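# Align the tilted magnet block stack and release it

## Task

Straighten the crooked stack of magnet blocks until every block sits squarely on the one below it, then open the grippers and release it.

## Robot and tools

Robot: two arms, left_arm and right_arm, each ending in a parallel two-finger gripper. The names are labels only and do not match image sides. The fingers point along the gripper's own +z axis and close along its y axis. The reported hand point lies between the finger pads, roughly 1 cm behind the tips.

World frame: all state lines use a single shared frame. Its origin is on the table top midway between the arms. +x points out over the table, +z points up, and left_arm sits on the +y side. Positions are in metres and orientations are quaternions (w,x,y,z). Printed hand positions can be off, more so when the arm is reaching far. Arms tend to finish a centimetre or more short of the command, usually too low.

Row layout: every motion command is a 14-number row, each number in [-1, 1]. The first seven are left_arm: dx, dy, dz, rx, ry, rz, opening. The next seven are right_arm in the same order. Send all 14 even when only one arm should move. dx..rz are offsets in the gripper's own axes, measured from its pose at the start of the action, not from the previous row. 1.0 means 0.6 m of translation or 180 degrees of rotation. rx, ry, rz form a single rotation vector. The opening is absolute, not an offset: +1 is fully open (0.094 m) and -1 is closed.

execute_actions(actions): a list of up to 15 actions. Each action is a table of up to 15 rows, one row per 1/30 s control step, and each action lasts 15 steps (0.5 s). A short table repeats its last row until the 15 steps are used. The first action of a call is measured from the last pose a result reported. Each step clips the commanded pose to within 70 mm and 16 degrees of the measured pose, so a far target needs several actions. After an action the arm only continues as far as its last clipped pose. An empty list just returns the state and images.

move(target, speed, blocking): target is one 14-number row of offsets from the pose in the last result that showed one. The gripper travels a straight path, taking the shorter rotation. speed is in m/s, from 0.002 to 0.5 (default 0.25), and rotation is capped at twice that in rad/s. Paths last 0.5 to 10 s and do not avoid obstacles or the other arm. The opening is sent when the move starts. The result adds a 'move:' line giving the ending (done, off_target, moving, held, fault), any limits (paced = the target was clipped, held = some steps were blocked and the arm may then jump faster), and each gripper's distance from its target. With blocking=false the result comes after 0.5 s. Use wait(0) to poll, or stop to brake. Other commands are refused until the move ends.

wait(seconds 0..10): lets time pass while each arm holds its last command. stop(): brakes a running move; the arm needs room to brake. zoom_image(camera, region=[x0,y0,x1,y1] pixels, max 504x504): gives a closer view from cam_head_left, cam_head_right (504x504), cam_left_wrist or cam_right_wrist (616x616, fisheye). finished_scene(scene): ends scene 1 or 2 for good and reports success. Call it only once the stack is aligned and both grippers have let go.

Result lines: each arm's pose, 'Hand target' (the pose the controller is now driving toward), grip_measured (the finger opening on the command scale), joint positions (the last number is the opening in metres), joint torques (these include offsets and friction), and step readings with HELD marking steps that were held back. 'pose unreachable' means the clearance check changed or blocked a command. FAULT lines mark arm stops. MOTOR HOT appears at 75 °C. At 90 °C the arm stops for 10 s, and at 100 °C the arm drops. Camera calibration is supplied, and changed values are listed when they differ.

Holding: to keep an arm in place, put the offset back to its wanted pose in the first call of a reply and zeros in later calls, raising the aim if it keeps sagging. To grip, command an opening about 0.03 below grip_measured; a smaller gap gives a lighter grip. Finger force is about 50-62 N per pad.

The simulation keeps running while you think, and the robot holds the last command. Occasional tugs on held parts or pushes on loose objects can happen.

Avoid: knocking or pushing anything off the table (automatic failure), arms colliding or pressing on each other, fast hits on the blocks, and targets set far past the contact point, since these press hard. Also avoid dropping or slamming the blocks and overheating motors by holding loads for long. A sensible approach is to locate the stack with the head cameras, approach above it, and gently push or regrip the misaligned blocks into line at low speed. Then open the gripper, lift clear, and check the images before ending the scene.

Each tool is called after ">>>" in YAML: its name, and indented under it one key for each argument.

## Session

>>> execute_actions:
  actions: []

Scene clock: 0.00 s.
left_arm: end_effector_position=(+0.4268, +0.3266, +0.1725) grip_measured=+1.000 end_effector_quat_wxyz=(+0.344, +0.441, +0.805, +0.197) | right_arm: end_effector_position=(+0.2459, -0.0635, +0.2348) grip_measured=+1.000 end_effector_quat_wxyz=(+0.414, -0.033, +0.776, +0.475)
Joint positions: left_arm=[ 0.339  1.499  1.106 -0.371  0.127  1.142  0.094] | right_arm=[ 0.309  0.804  0.481  0.089 -0.464  0.705  0.094]
Joint velocities: left_arm=[-0.027 -0.017 -0.017 -0.007  0.007 -0.022  0.   ] | right_arm=[ 0.002  0.012 -0.012 -0.051  0.066 -0.051  0.   ]
Joint torques (N m, as the arm reports them, + toward a larger angle): no reading
Motor temperatures (°C, as the motors report them): left_arm=[25 25 27 28 26 25] | right_arm=[26 26 23 26 26 25]
Hand target (left_arm): +0.426, +0.325, +0.174; +0.344, +0.441, +0.806, +0.194
Hand target (right_arm): +0.245, -0.064, +0.240; +0.420, -0.037, +0.772, +0.475
camera_calibration (this result's frames):
cam_left_wrist: T_world_to_cam=[[-0.583449, -0.566895, -0.581565, 0.520218], [-0.797167, 0.536657, 0.27663, 0.115222], [0.155281, 0.625003, -0.765022, -0.0259644], [0, 0, 0, 1]] pos_world=[0.399404, 0.249302, 0.250803]
cam_right_wrist: T_world_to_cam=[[0.54371, -0.597862, -0.589017, -0.034459], [-0.829592, -0.276559, -0.485068, 0.347755], [0.127106, 0.75238, -0.64635, 0.274197], [0, 0, 0, 1]] pos_world=[0.272379, -0.130727, 0.325616]

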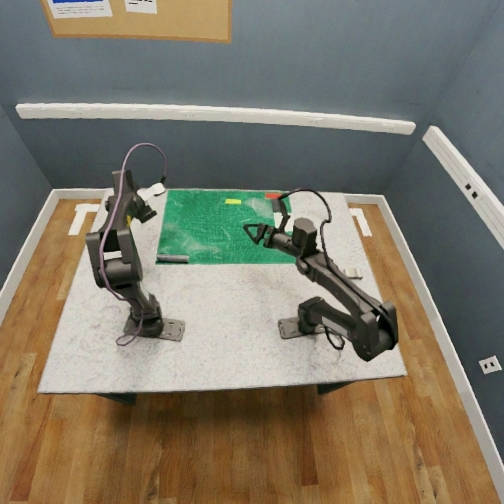

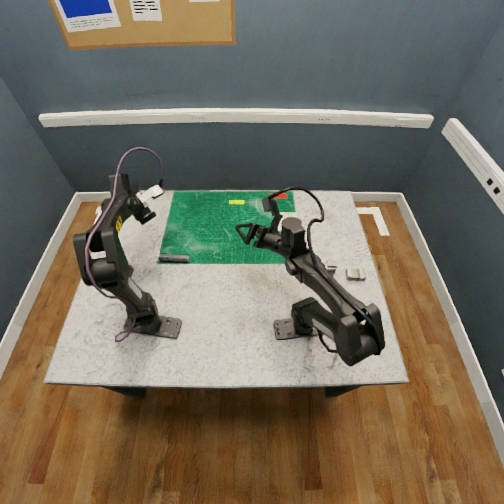

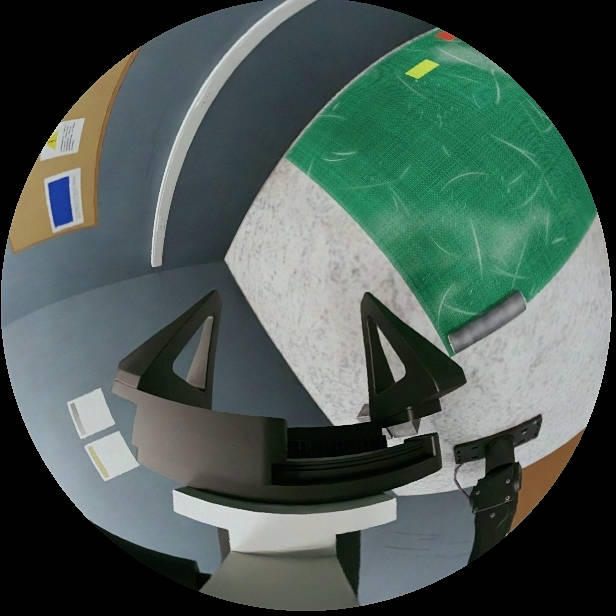

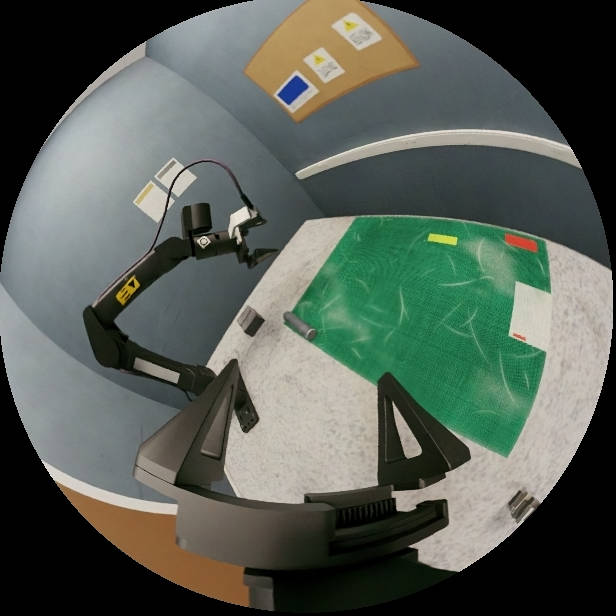

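>>> zoom_image:
  camera: "cam_head_right"
  region: [310, 245, 380, 300]

>>> zoom_image:
  camera: "cam_right_wrist"
  region: [480, 460, 560, 540]

Region (310, 245, 380, 300) of cam_head_right's 504x504 image, scaled by 7.200, with more detail than that image has; it fills the top 396 rows of this view, and the rest is white.

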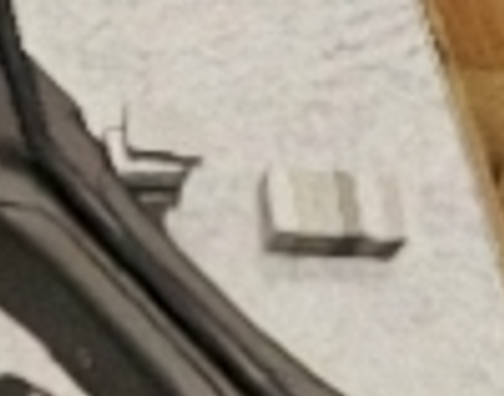

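Region (480, 460, 560, 540) of cam_right_wrist's 616x616 image, scaled by 6.300, with more detail than that image has.

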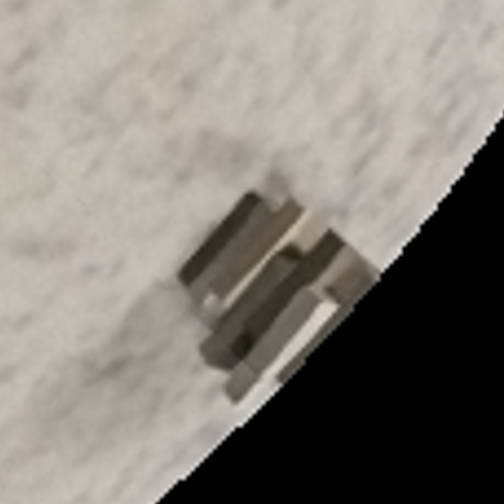

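>>> move:
  target: [0,0,0,0,0,0,1,-0.0568,-0.4338,-0.4199,0.4786,-0.0329,0.4355,1]
  speed: 0.4

Scene clock: 4.63 s.
left_arm: end_effector_position=(+0.4268, +0.3266, +0.1725) grip_measured=+1.000 end_effector_quat_wxyz=(+0.344, +0.441, +0.805, +0.197) | right_arm: end_effector_position=(+0.2296, -0.4014, +0.1204) grip_measured=+1.000 end_effector_quat_wxyz=(-0.007, +0.700, +0.714, +0.010)
Joint positions: left_arm=[ 0.339  1.499  1.106 -0.371  0.127  1.142  0.094] | right_arm=[-0.657  1.581  1.286 -1.286 -0.023  1.005  0.094]
Joint velocities: left_arm=[ 0.007 -0.012  0.007 -0.007  0.066 -0.037  0.   ] | right_arm=[-0.002 -0.002 -0.007  0.051 -0.037 -0.051  0.   ]
Joint torques (N m, as the arm reports them, + toward a larger angle): left_arm=[ 0.03 -6.93  7.05  1.64  0.07 -0.02] | right_arm=[-0.67 -6.72  7.95  0.01  0.11  0.08]
Motor temperatures (°C, as the motors report them): left_arm=[25 25 28 29 26 25] | right_arm=[26 26 25 26 26 25]
Hand target (left_arm): +0.427, +0.327, +0.172; +0.344, +0.441, +0.805, +0.197
Hand target (right_arm): +0.231, -0.408, +0.126; -0.003, +0.705, +0.709, +0.002
Off the commanded pose (left_arm): 0.000 m, 0 deg.
Off the commanded pose (right_arm): 0.010 m, 2 deg.
move: done
camera_calibration (this result's frames):
cam_left_wrist: T_world_to_cam=[[-0.583449, -0.566895, -0.581565, 0.520218], [-0.797167, 0.536657, 0.27663, 0.115222], [0.155281, 0.625003, -0.765022, -0.0259644], [0, 0, 0, 1]] pos_world=[0.399404, 0.249302, 0.250803]
cam_right_wrist: T_world_to_cam=[[-0.982842, -0.184369, -0.00538333, 0.151243], [-0.145625, 0.757732, 0.63611, 0.30836], [-0.1132, 0.62598, -0.77158, 0.476061], [0, 0, 0, 1]] pos_world=[0.247443, -0.503774, 0.171982]

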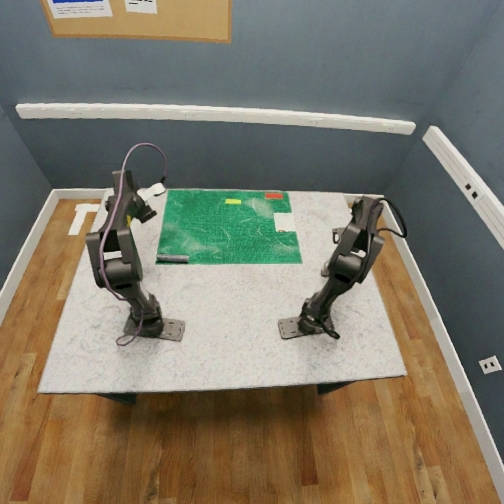

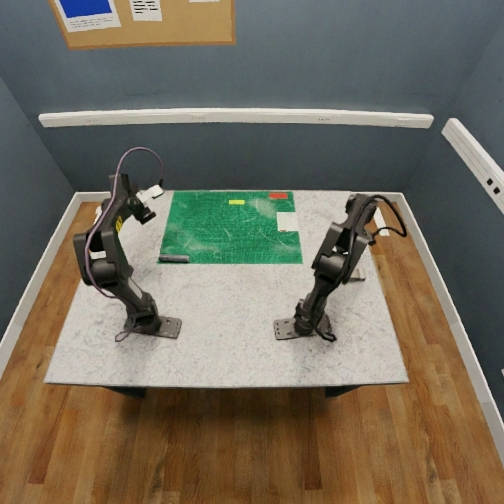

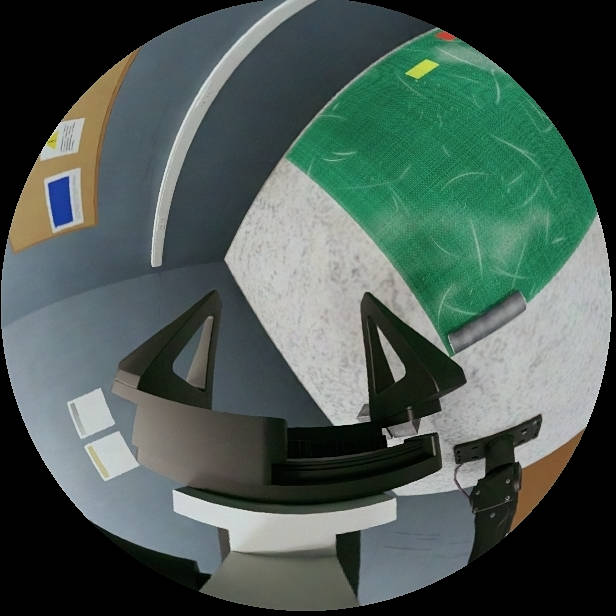

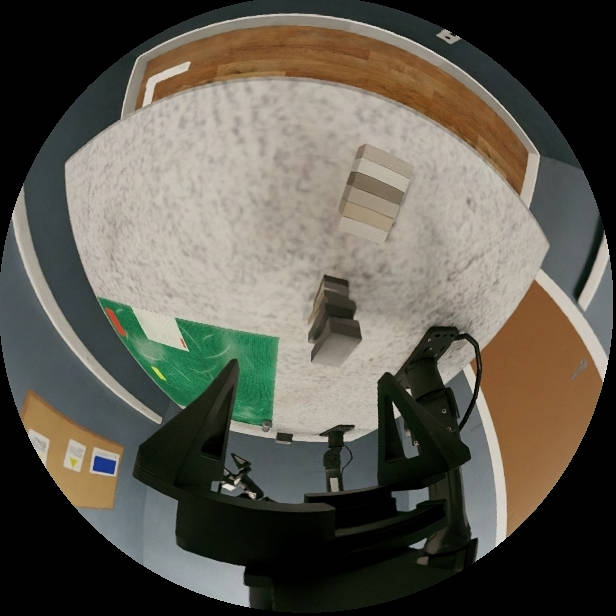

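>>> zoom_image:
  camera: "cam_right_wrist"
  region: [280, 265, 390, 375]

Region (280, 265, 390, 375) of cam_right_wrist's 616x616 image, scaled by 4.582, with more detail than that image has.

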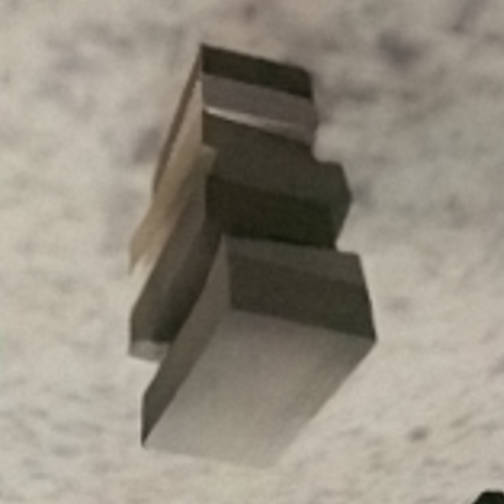

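>>> move:
  target: [0,0,0,0,0,0,1,0.026,-0.046,0.086,0.0129,-0.2297,0.0324,1]
  speed: 0.3

Scene clock: 9.20 s.
left_arm: end_effector_position=(+0.4268, +0.3266, +0.1725) grip_measured=+1.000 end_effector_quat_wxyz=(+0.344, +0.441, +0.805, +0.197) | right_arm: end_effector_position=(+0.2073, -0.3836, +0.0750) grip_measured=+1.000 end_effector_quat_wxyz=(+0.232, +0.699, +0.635, -0.235)
Joint positions: left_arm=[ 0.339  1.499  1.106 -0.371  0.127  1.142  0.094] | right_arm=[-0.153  1.443  0.813 -0.95   0.673  1.628  0.094]
Joint velocities: left_arm=[ 0.002 -0.027  0.002  0.022  0.007  0.037  0.   ] | right_arm=[-0.002 -0.022 -0.017 -0.037 -0.022  0.022  0.   ]
Joint torques (N m, as the arm reports them, + toward a larger angle): left_arm=[ 0.03 -6.94  7.06  1.63  0.07 -0.02] | right_arm=[ 0.58 -4.13  4.17  0.25  0.57  0.07]
Motor temperatures (°C, as the motors report them): left_arm=[25 26 28 29 26 25] | right_arm=[26 27 25 26 26 25]
Hand target (left_arm): +0.427, +0.327, +0.172; +0.344, +0.441, +0.805, +0.197
Hand target (right_arm): +0.203, -0.386, +0.071; +0.236, +0.692, +0.634, -0.253
Off the commanded pose (left_arm): 0.000 m, 0 deg.
Off the commanded pose (right_arm): 0.008 m, 2 deg.
move: done
camera_calibration (this result's frames):
cam_left_wrist: T_world_to_cam=[[-0.583449, -0.566895, -0.581565, 0.520218], [-0.797167, 0.536657, 0.27663, 0.115222], [0.155281, 0.625003, -0.765022, -0.0259644], [0, 0, 0, 1]] pos_world=[0.399404, 0.249302, 0.250803]
cam_right_wrist: T_world_to_cam=[[-0.996089, -0.0408974, 0.0783259, 0.183885], [-0.0412703, 0.999143, -0.00314754, 0.43951], [-0.0781301, -0.00636776, -0.996923, 0.194405], [0, 0, 0, 1]] pos_world=[0.216493, -0.430375, 0.180788]

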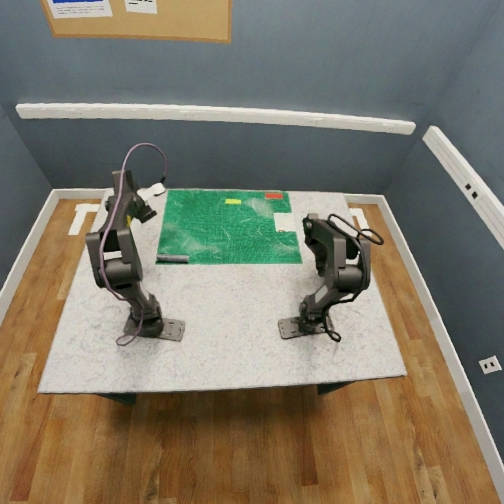

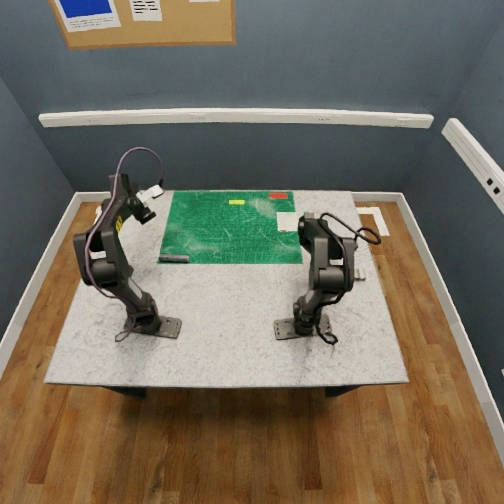

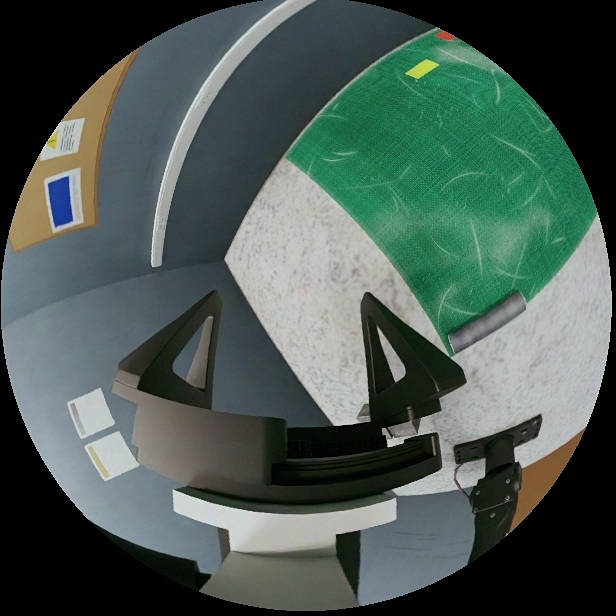

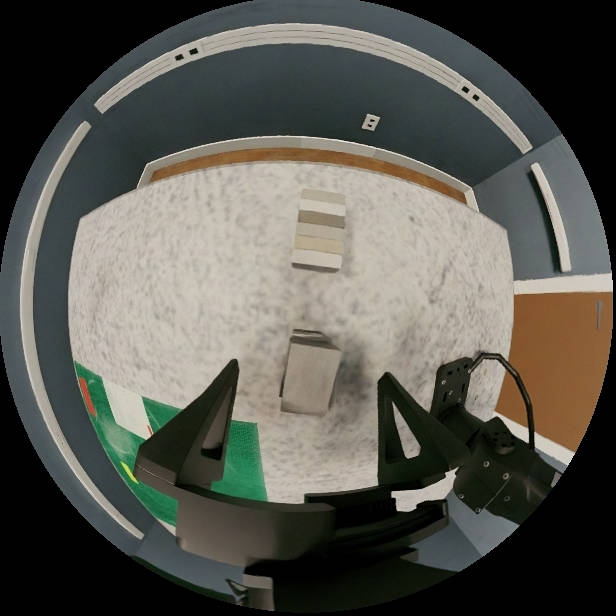

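>>> zoom_image:
  camera: "cam_right_wrist"
  region: [220, 300, 400, 440]

Region (220, 300, 400, 440) of cam_right_wrist's 616x616 image, scaled by 2.800, with more detail than that image has.

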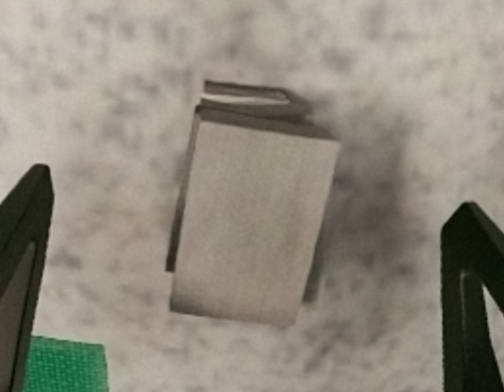

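>>> move:
  target: [0,0,0,0,0,0,1,0.0717,-0.0157,0.0769,0.01,-0.01,-0.008,0.3]
  speed: 0.08

Scene clock: 11.57 s.
left_arm: end_effector_position=(+0.4268, +0.3266, +0.1725) grip_measured=+1.000 end_effector_quat_wxyz=(+0.344, +0.441, +0.805, +0.197) | right_arm: end_effector_position=(+0.2065, -0.3750, +0.0162) grip_measured=+0.302 end_effector_quat_wxyz=(+0.224, +0.698, +0.636, -0.241)
Joint positions: left_arm=[ 0.339  1.499  1.106 -0.371  0.127  1.142  0.094] | right_arm=[-0.116  1.602  0.692 -0.724  0.668  1.681  0.061]
Joint velocities: left_arm=[ 0.017 -0.022 -0.017 -0.051  0.051 -0.022  0.   ] | right_arm=[-0.007  0.007  0.012  0.007 -0.007 -0.051  0.   ]
Joint torques (N m, as the arm reports them, + toward a larger angle): left_arm=[ 0.04 -6.94  7.05  1.64  0.07 -0.02] | right_arm=[ 0.76 -5.02  3.19  0.08  0.58  0.05]
Motor temperatures (°C, as the motors report them): left_arm=[25 26 28 29 26 25] | right_arm=[26 27 25 26 26 25]
Hand target (left_arm): +0.427, +0.327, +0.172; +0.344, +0.441, +0.805, +0.197
Hand target (right_arm): +0.201, -0.377, +0.012; +0.228, +0.690, +0.637, -0.258
Off the commanded pose (left_arm): 0.000 m, 0 deg.
Off the commanded pose (right_arm): 0.008 m, 2 deg.
move: done
camera_calibration (this result's frames):
cam_left_wrist: T_world_to_cam=[[-0.583449, -0.566895, -0.581565, 0.520218], [-0.797167, 0.536657, 0.27663, 0.115222], [0.155281, 0.625003, -0.765022, -0.0259644], [0, 0, 0, 1]] pos_world=[0.399404, 0.249302, 0.250803]
cam_right_wrist: T_world_to_cam=[[-0.9944, -0.0371464, 0.098937, 0.188819], [-0.0372073, 0.999307, 0.00122991, 0.429838], [-0.0989141, -0.00245816, -0.995093, 0.141496], [0, 0, 0, 1]] pos_world=[0.21775, -0.422178, 0.121592]

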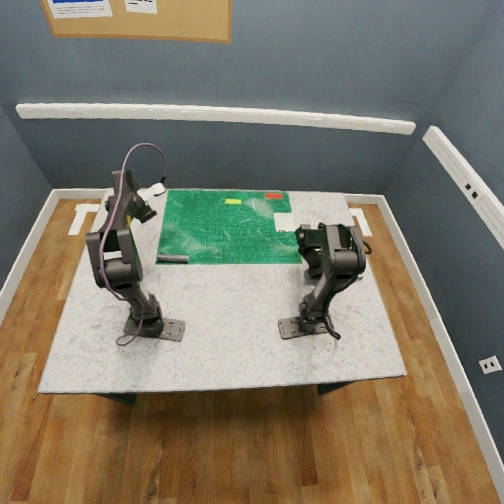

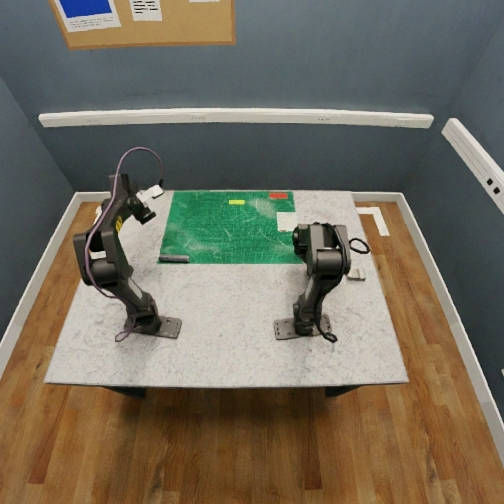

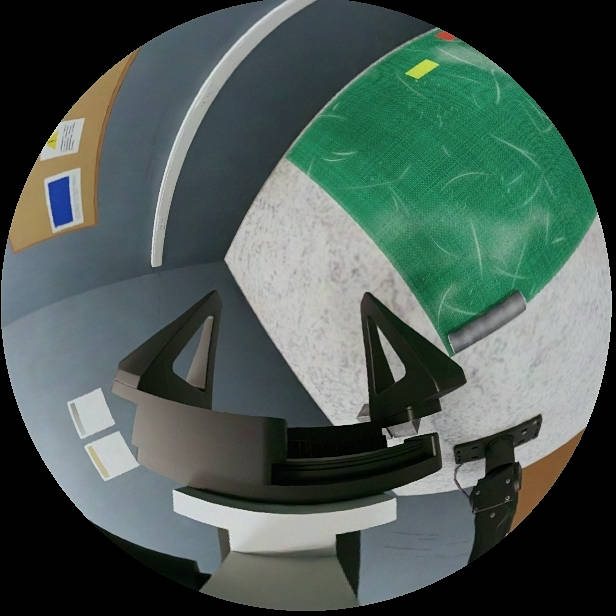

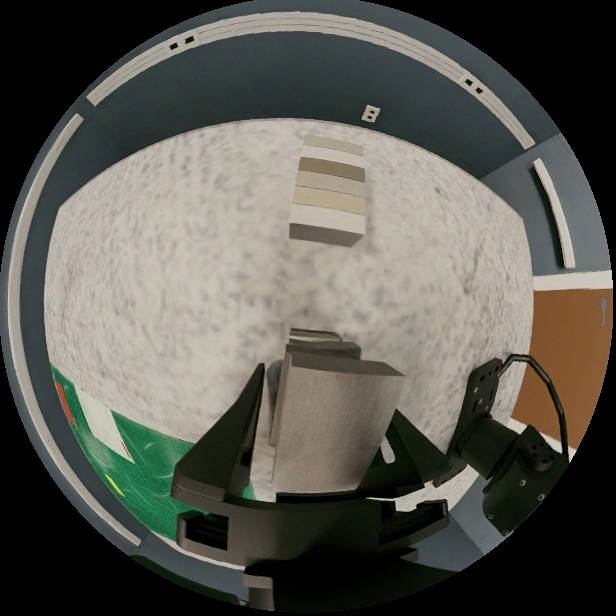

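>>> zoom_image:
  camera: "cam_right_wrist"
  region: [230, 310, 430, 510]

>>> zoom_image:
  camera: "cam_head_left"
  region: [280, 210, 380, 310]

Region (230, 310, 430, 510) of cam_right_wrist's 616x616 image, scaled by 2.520, with more detail than that image has.

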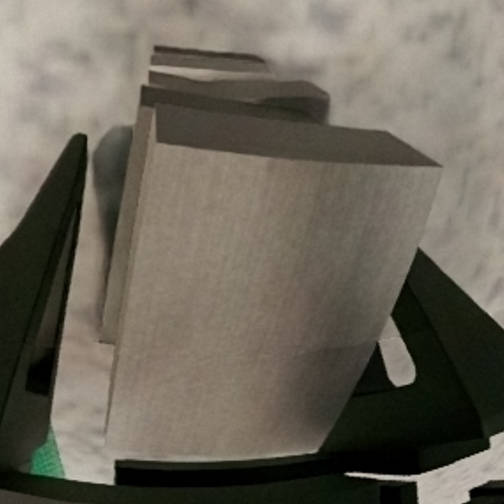

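Region (280, 210, 380, 310) of cam_head_left's 504x504 image, scaled by 5.040, with more detail than that image has.

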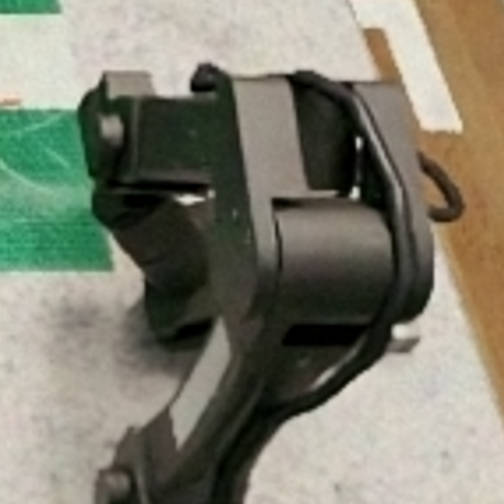

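>>> execute_actions:
  actions:
    - [[0,0,0,0,0,0,1,0,0,0,0,0,0,0.25],[0,0,0,0,0,0,1,0,0,0,0,0,0,0.19],[0,0,0,0,0,0,1,0,0,0,0,0,0,0.13],[0,0,0,0,0,0,1,0,0,0,0,0,0,0.07],[0,0,0,0,0,0,1,0,0,0,0,0,0,0.02],[0,0,0,0,0,0,1,0,0,0,0,0,0,-0.02],[0,0,0,0,0,0,1,0,0,0,0,0,0,-0.05],[0,0,0,0,0,0,1,0,0,0,0,0,0,-0.08],[0,0,0,0,0,0,1,0,0,0,0,0,0,-0.10],[0,0,0,0,0,0,1,0,0,0,0,0,0,-0.12],[0,0,0,0,0,0,1,0,0,0,0,0,0,-0.14],[0,0,0,0,0,0,1,0,0,0,0,0,0,-0.16],[0,0,0,0,0,0,1,0,0,0,0,0,0,-0.18],[0,0,0,0,0,0,1,0,0,0,0,0,0,-0.20],[0,0,0,0,0,0,1,0,0,0,0,0,0,-0.22]]
    - [[0,0,0,0,0,0,1,0,0,0,0,0,0,-0.24],[0,0,0,0,0,0,1,0,0,0,0,0,0,-0.26],[0,0,0,0,0,0,1,0,0,0,0,0,0,-0.28],[0,0,0,0,0,0,1,0,0,0,0,0,0,-0.30],[0,0,0,0,0,0,1,0,0,0,0,0,0,-0.32],[0,0,0,0,0,0,1,0,0,0,0,0,0,-0.34],[0,0,0,0,0,0,1,0,0,0,0,0,0,-0.36],[0,0,0,0,0,0,1,0,0,0,0,0,0,-0.38],[0,0,0,0,0,0,1,0,0,0,0,0,0,-0.40],[0,0,0,0,0,0,1,0,0,0,0,0,0,-0.42],[0,0,0,0,0,0,1,0,0,0,0,0,0,-0.44],[0,0,0,0,0,0,1,0,0,0,0,0,0,-0.46],[0,0,0,0,0,0,1,0,0,0,0,0,0,-0.48],[0,0,0,0,0,0,1,0,0,0,0,0,0,-0.50]]

>>> zoom_image:
  camera: "cam_right_wrist"
  region: [230, 310, 430, 510]

Scene clock: 14.50 s.
left_arm: end_effector_position=(+0.4268, +0.3266, +0.1725) grip_measured=+1.000 end_effector_quat_wxyz=(+0.344, +0.441, +0.805, +0.197) | right_arm: end_effector_position=(+0.2104, -0.3729, +0.0143) grip_measured=-0.459 end_effector_quat_wxyz=(+0.224, +0.702, +0.636, -0.230)
Joint positions: left_arm=[ 0.339  1.499  1.106 -0.371  0.127  1.142  0.094] | right_arm=[-0.116  1.602  0.692 -0.705  0.653  1.68   0.025]
Joint velocities: left_arm=[ 0.007 -0.012 -0.012 -0.037  0.022 -0.066  0.   ] | right_arm=[-0.007 -0.017  0.007 -0.051  0.022  0.051  0.   ]
Joint torques (N m, as the arm reports them, + toward a larger angle): left_arm=[ 0.02 -6.93  7.06  1.63  0.07 -0.02] | right_arm=[ 0.01 -6.59  4.56 -0.05  0.35 -0.05]
Motor temperatures (°C, as the motors report them): left_arm=[25 26 29 30 26 25] | right_arm=[26 27 25 26 26 25]
Hand target (left_arm): +0.427, +0.327, +0.172; +0.344, +0.441, +0.805, +0.197
Hand target (right_arm): +0.208, -0.373, +0.015; +0.222, +0.701, +0.636, -0.234
Off the commanded pose (left_arm): 0.000 m, 0 deg.
Off the commanded pose (right_arm): 0.002 m, 1 deg.
Step readings (end_effector_position; steps 1 to 15: 1st action; 16 to 30: 2nd action):
0: left_arm (+0.4268, +0.3266, +0.1725) | right_arm (+0.2069, -0.3750, +0.0161)
1: left_arm (+0.4268, +0.3266, +0.1725) | right_arm (+0.2069, -0.3748, +0.0160)
2: left_arm (+0.4268, +0.3266, +0.1725) | right_arm (+0.2069, -0.3745, +0.0157)
4: left_arm (+0.4268, +0.3266, +0.1725) | right_arm (+0.2069, -0.3740, +0.0154)
8: left_arm (+0.4268, +0.3266, +0.1725) | right_arm (+0.2069, -0.3735, +0.0150)
15: left_arm (+0.4268, +0.3266, +0.1725) | right_arm (+0.2083, -0.3733, +0.0147)
16: left_arm (+0.4268, +0.3266, +0.1725) | right_arm (+0.2088, -0.3731, +0.0145)
17: left_arm (+0.4268, +0.3266, +0.1725) | right_arm (+0.2091, -0.3730, +0.0145)
19: left_arm (+0.4268, +0.3266, +0.1725) | right_arm (+0.2098, -0.3730, +0.0144)
23: left_arm (+0.4268, +0.3266, +0.1725) | right_arm (+0.2111, -0.3730, +0.0143)
30: end_effector_position above
camera_calibration (this result's frames):
cam_left_wrist: T_world_to_cam=[[-0.583449, -0.566895, -0.581565, 0.520218], [-0.797167, 0.536657, 0.27663, 0.115222], [0.155281, 0.625003, -0.765022, -0.0259644], [0, 0, 0, 1]] pos_world=[0.399404, 0.249302, 0.250803]
cam_right_wrist: T_world_to_cam=[[-0.996077, -0.0379864, 0.0799288, 0.193234], [-0.0368453, 0.999198, 0.0157045, 0.427531], [-0.0804613, 0.0126979, -0.996677, 0.141802], [0, 0, 0, 1]] pos_world=[0.219638, -0.421648, 0.119171]

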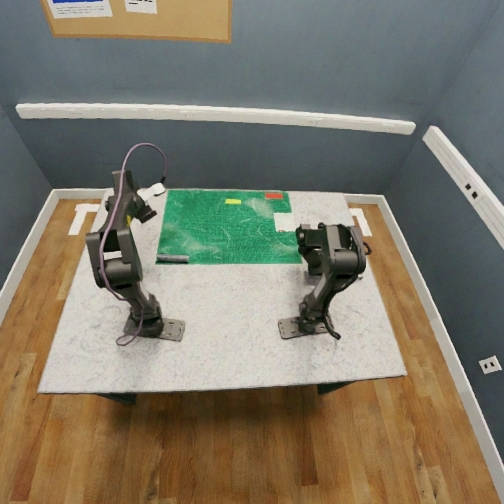

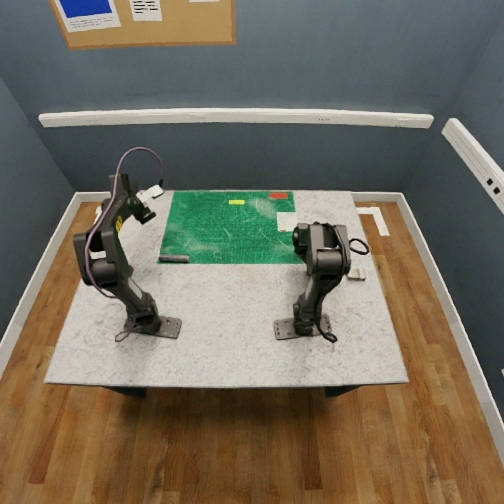

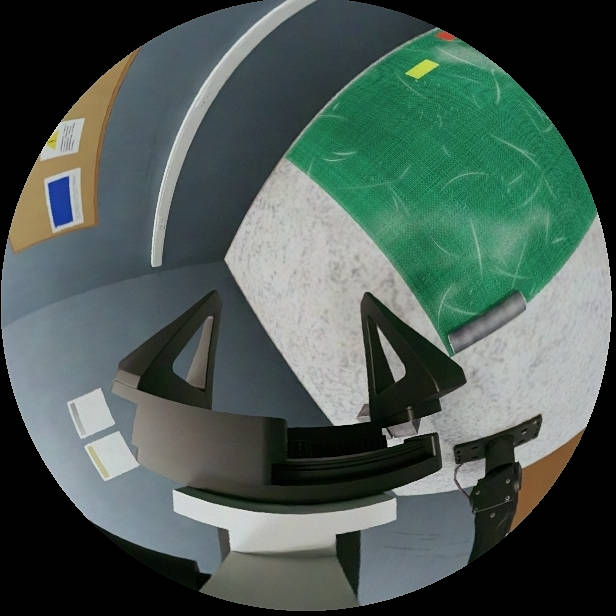

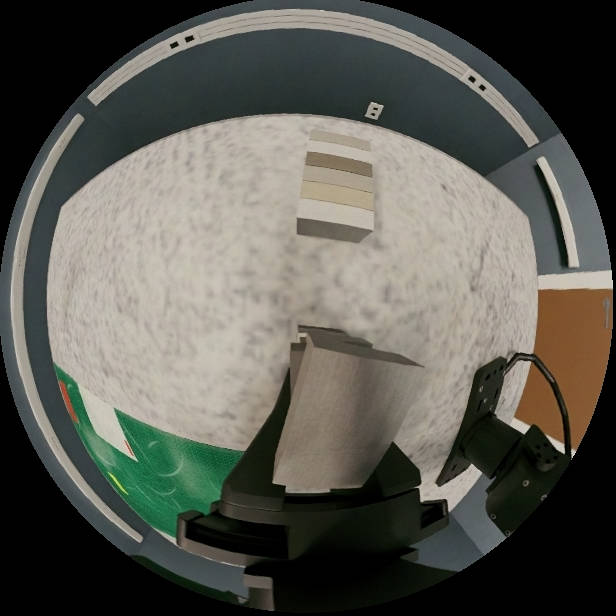

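Region (230, 310, 430, 510) of cam_right_wrist's 616x616 image, scaled by 2.520, with more detail than that image has.

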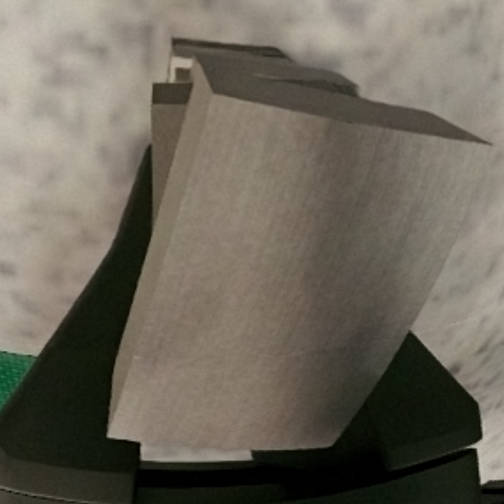

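>>> execute_actions:
  actions:
    - [[0,0,0,0,0,0,1,-0.003,0,-0.004,0,0,0,-0.40],[0,0,0,0,0,0,1,-0.005,0,-0.007,0,0,0,-0.32],[0,0,0,0,0,0,1,-0.007,0,-0.009,0,0,0,-0.23],[0,0,0,0,0,0,1,-0.010,0,-0.013,0,0,0,-0.14],[0,0,0,0,0,0,1,-0.013,0,-0.017,0,0,0,-0.05],[0,0,0,0,0,0,1,-0.016,0,-0.021,0,0,0,0.04],[0,0,0,0,0,0,1,-0.019,0,-0.025,0,0,0,0.12],[0,0,0,0,0,0,1,-0.022,0,-0.029,0,0,0,0.18],[0,0,0,0,0,0,1,-0.025,0,-0.033,0,0,0,0.24],[0,0,0,0,0,0,1,-0.028,0,-0.037,0,0,0,0.28],[0,0,0,0,0,0,1,-0.030,0,-0.040,0,0,0,0.3]]

Scene clock: 15.80 s.
left_arm: end_effector_position=(+0.4268, +0.3266, +0.1725) grip_measured=+1.000 end_effector_quat_wxyz=(+0.344, +0.441, +0.805, +0.197) | right_arm: end_effector_position=(+0.2074, -0.3710, +0.0318) grip_measured=+0.298 end_effector_quat_wxyz=(+0.218, +0.703, +0.638, -0.228)
Joint positions: left_arm=[ 0.339  1.499  1.106 -0.371  0.127  1.142  0.094] | right_arm=[-0.116  1.543  0.725 -0.802  0.64   1.68   0.061]
Joint velocities: left_arm=[-0.002 -0.002  0.002  0.051  0.007 -0.007  0.   ] | right_arm=[-0.022 -0.027  0.076 -0.11   0.007 -0.095 -0.   ]
Joint torques (N m, as the arm reports them, + toward a larger angle): left_arm=[ 0.02 -6.93  7.05  1.64  0.07 -0.01] | right_arm=[-0.05 -8.13  6.55 -0.25  0.39 -0.06]
Motor temperatures (°C, as the motors report them): left_arm=[25 26 29 30 26 25] | right_arm=[26 27 25 26 26 25]
Hand target (left_arm): +0.427, +0.327, +0.172; +0.344, +0.441, +0.805, +0.197
Hand target (right_arm): +0.210, -0.373, +0.044; +0.224, +0.702, +0.636, -0.230
Off the commanded pose (left_arm): 0.000 m, 0 deg.
Off the commanded pose (right_arm): 0.013 m, 1 deg.
Step readings (end_effector_position):
0: left_arm (+0.4268, +0.3266, +0.1725) | right_arm (+0.2104, -0.3729, +0.0143)
1: left_arm (+0.4268, +0.3266, +0.1725) | right_arm (+0.2103, -0.3728, +0.0142)
2: left_arm (+0.4268, +0.3266, +0.1725) | right_arm (+0.2103, -0.3725, +0.0140)
4: left_arm (+0.4268, +0.3266, +0.1725) | right_arm (+0.2093, -0.3719, +0.0136)
8: left_arm (+0.4268, +0.3266, +0.1725) | right_arm (+0.2049, -0.3712, +0.0170)
15: end_effector_position above
camera_calibration (this result's frames):
cam_left_wrist: T_world_to_cam=[[-0.583449, -0.566895, -0.581565, 0.520218], [-0.797167, 0.536657, 0.27663, 0.115222], [0.155281, 0.625003, -0.765022, -0.0259644], [0, 0, 0, 1]] pos_world=[0.399404, 0.249302, 0.250803]
cam_right_wrist: T_world_to_cam=[[-0.99573, -0.0384598, 0.0839181, 0.188502], [-0.0361209, 0.99892, 0.0292143, 0.424549], [-0.0849511, 0.0260583, -0.996044, 0.164877], [0, 0, 0, 1]] pos_world=[0.217038, -0.421137, 0.136003]

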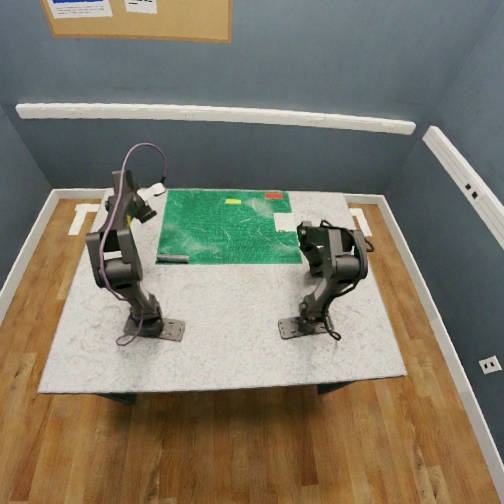

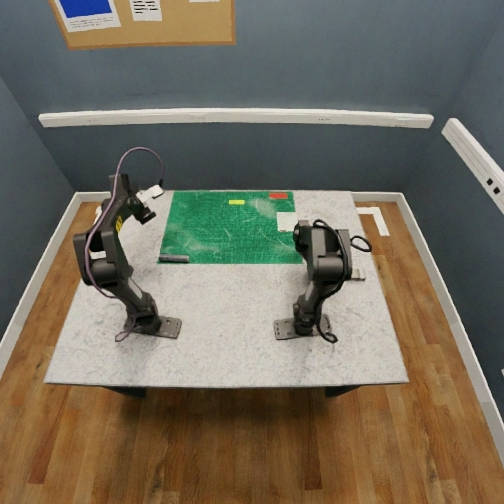

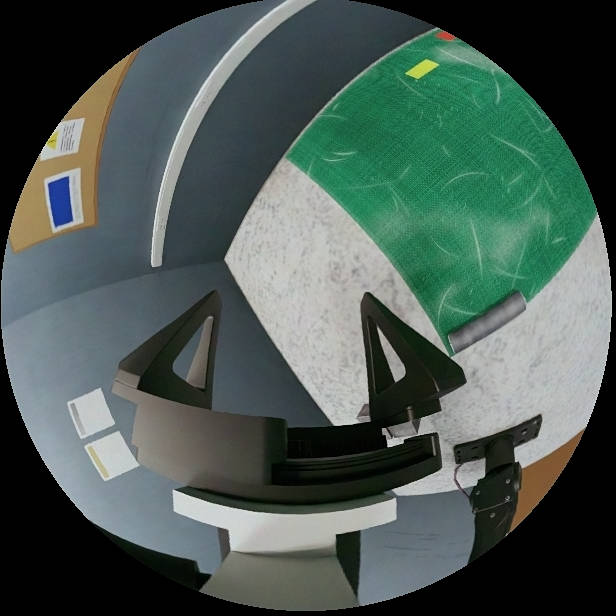

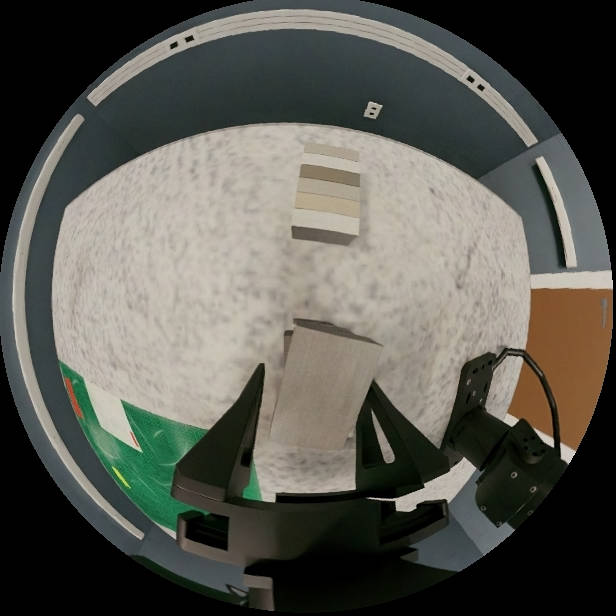

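>>> wait:
  seconds: 0

>>> zoom_image:
  camera: "cam_right_wrist"
  region: [230, 290, 430, 490]

Scene clock: 16.13 s.
left_arm: end_effector_position=(+0.4268, +0.3266, +0.1725) grip_measured=+1.000 end_effector_quat_wxyz=(+0.344, +0.441, +0.805, +0.197) | right_arm: end_effector_position=(+0.2037, -0.3710, +0.0325) grip_measured=+0.298 end_effector_quat_wxyz=(+0.212, +0.701, +0.640, -0.234)
Joint positions: left_arm=[ 0.339  1.499  1.106 -0.371  0.127  1.142  0.094] | right_arm=[-0.116  1.543  0.727 -0.823  0.64   1.68   0.061]
Joint velocities: left_arm=[-0.002  0.022  0.012  0.022 -0.022 -0.037  0.   ] | right_arm=[ 0.007 -0.012  0.002 -0.007 -0.066 -0.007 -0.   ]
Joint torques (N m, as the arm reports them, + toward a larger angle): left_arm=[ 0.04 -6.93  7.05  1.64  0.08 -0.02] | right_arm=[-0.02 -8.15  6.79 -0.19  0.39 -0.02]
Motor temperatures (°C, as the motors report them): left_arm=[25 26 29 30 26 25] | right_arm=[26 27 25 26 26 25]
Hand target (left_arm): +0.427, +0.327, +0.172; +0.344, +0.441, +0.805, +0.197
Hand target (right_arm): +0.210, -0.373, +0.044; +0.225, +0.702, +0.636, -0.230
Off the commanded pose (left_arm): 0.000 m, 0 deg.
Off the commanded pose (right_arm): 0.013 m, 2 deg.
camera_calibration (this result's frames):
cam_left_wrist: T_world_to_cam=[[-0.583449, -0.566895, -0.581565, 0.520218], [-0.797167, 0.536657, 0.27663, 0.115222], [0.155281, 0.625003, -0.765022, -0.0259644], [0, 0, 0, 1]] pos_world=[0.399404, 0.249302, 0.250803]
cam_right_wrist: T_world_to_cam=[[-0.994027, -0.0384674, 0.102132, 0.183829], [-0.0355792, 0.998918, 0.0299521, 0.424243], [-0.103174, 0.0261394, -0.99432, 0.168958], [0, 0, 0, 1]] pos_world=[0.215258, -0.421129, 0.136516]

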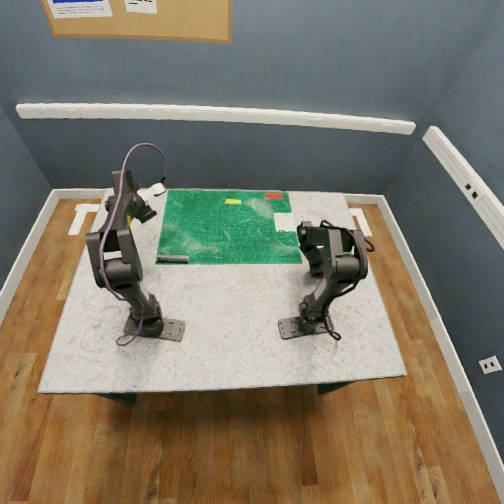

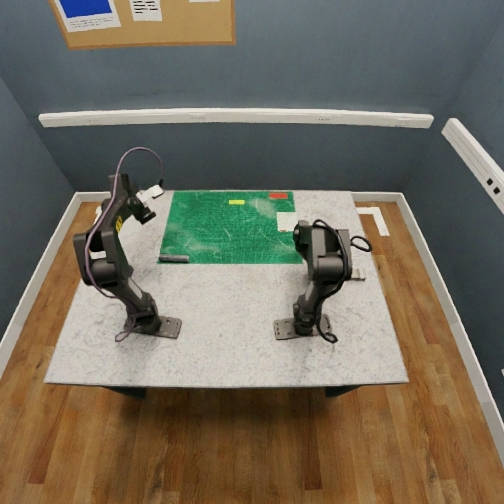

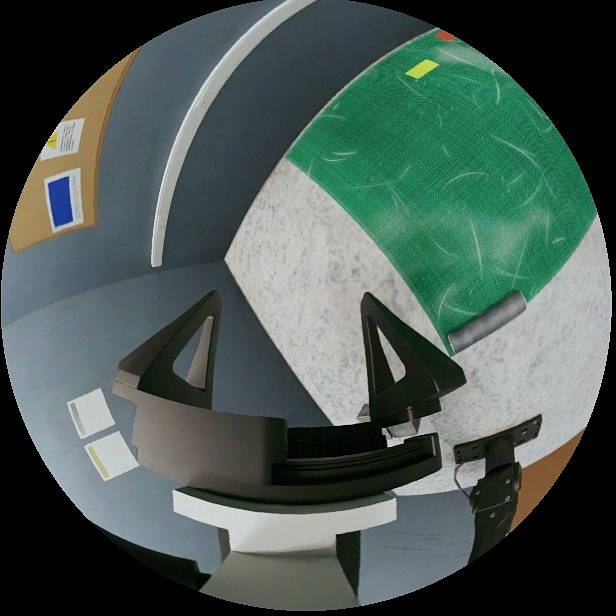

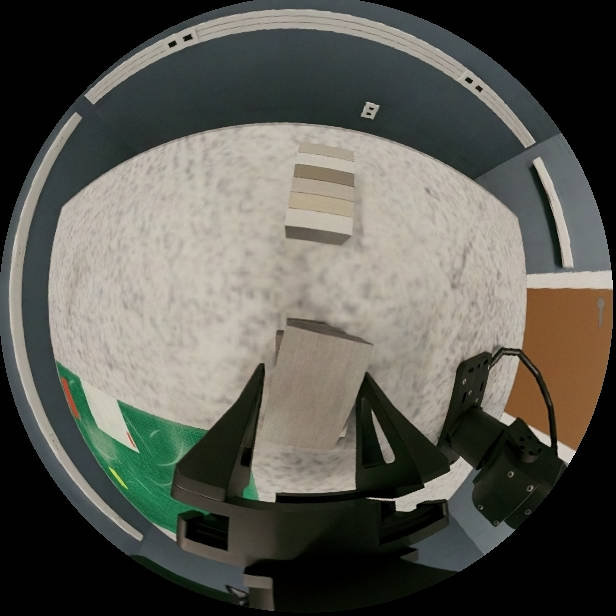

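Region (230, 290, 430, 490) of cam_right_wrist's 616x616 image, scaled by 2.520, with more detail than that image has.

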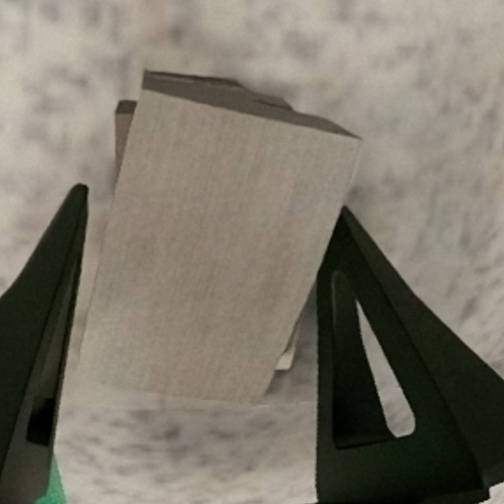

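>>> move:
  target: [0,0,0,0,0,0,1,-0.041,0.009,0.011,-0.001,0.21,-0.001,0.4]
  speed: 0.3

>>> zoom_image:
  camera: "cam_right_wrist"
  region: [210, 290, 410, 490]

Scene clock: 18.43 s.
left_arm: end_effector_position=(+0.4268, +0.3266, +0.1725) grip_measured=+1.000 end_effector_quat_wxyz=(+0.344, +0.441, +0.805, +0.197) | right_arm: end_effector_position=(+0.2017, -0.3885, +0.0367) grip_measured=+0.398 end_effector_quat_wxyz=(-0.011, +0.738, +0.675, +0.008)
Joint positions: left_arm=[ 0.339  1.499  1.106 -0.371  0.127  1.142  0.094] | right_arm=[-0.67   1.545  0.908 -0.951 -0.021  1.102  0.066]
Joint velocities: left_arm=[-0.002 -0.012 -0.022  0.022 -0.037  0.022  0.   ] | right_arm=[ 0.002  0.002 -0.002  0.022  0.051 -0.051 -0.   ]
Joint torques (N m, as the arm reports them, + toward a larger angle): left_arm=[ 0.03 -6.95  7.05  1.63  0.07 -0.03] | right_arm=[-0.67 -5.18  7.72 -0.04  0.01 -0.08]
Motor temperatures (°C, as the motors report them): left_arm=[25 26 29 30 26 25] | right_arm=[26 27 26 26 26 25]
Hand target (left_arm): +0.427, +0.327, +0.172; +0.344, +0.441, +0.805, +0.197
Hand target (right_arm): +0.206, -0.393, +0.040; -0.011, +0.738, +0.675, +0.008
Off the commanded pose (left_arm): 0.000 m, 0 deg.
Off the commanded pose (right_arm): 0.010 m, 1 deg.
move: done
camera_calibration (this result's frames):
cam_left_wrist: T_world_to_cam=[[-0.583449, -0.566895, -0.581565, 0.520218], [-0.797167, 0.536657, 0.27663, 0.115222], [0.155281, 0.625003, -0.765022, -0.0259644], [0, 0, 0, 1]] pos_world=[0.399404, 0.249302, 0.250803]
cam_right_wrist: T_world_to_cam=[[-0.997191, -0.0747881, 0.00421164, 0.170841], [-0.0548495, 0.767319, 0.638916, 0.333136], [-0.0510149, 0.63689, -0.769265, 0.391818], [0, 0, 0, 1]] pos_world=[0.208622, -0.49239, 0.087846]

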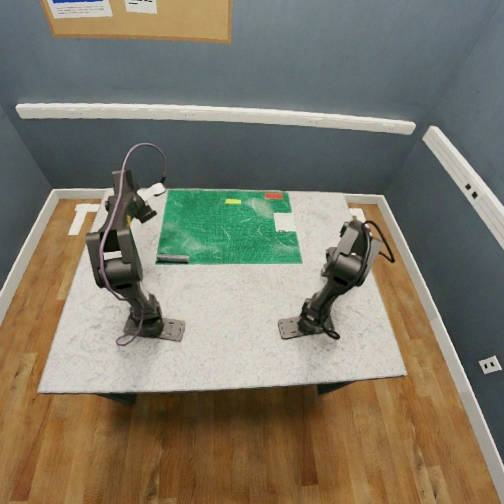

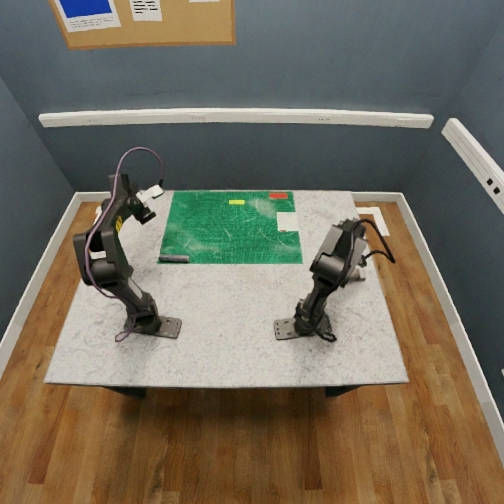

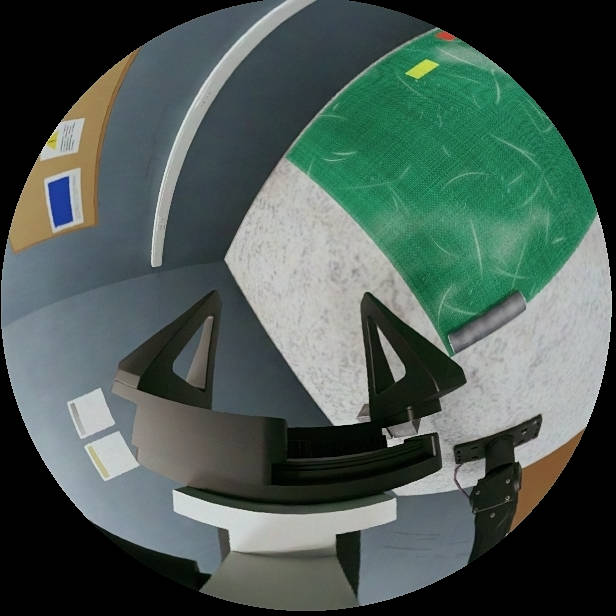

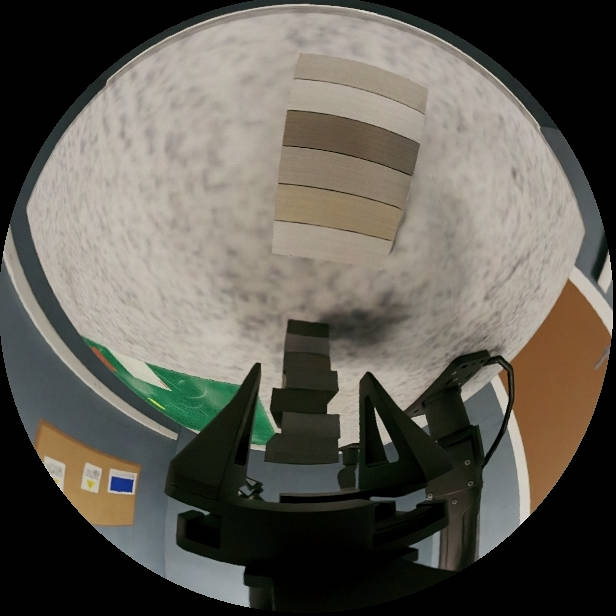

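Region (210, 290, 410, 490) of cam_right_wrist's 616x616 image, scaled by 2.520, with more detail than that image has.

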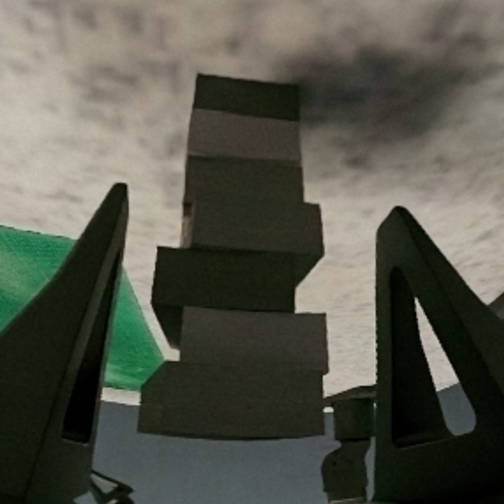

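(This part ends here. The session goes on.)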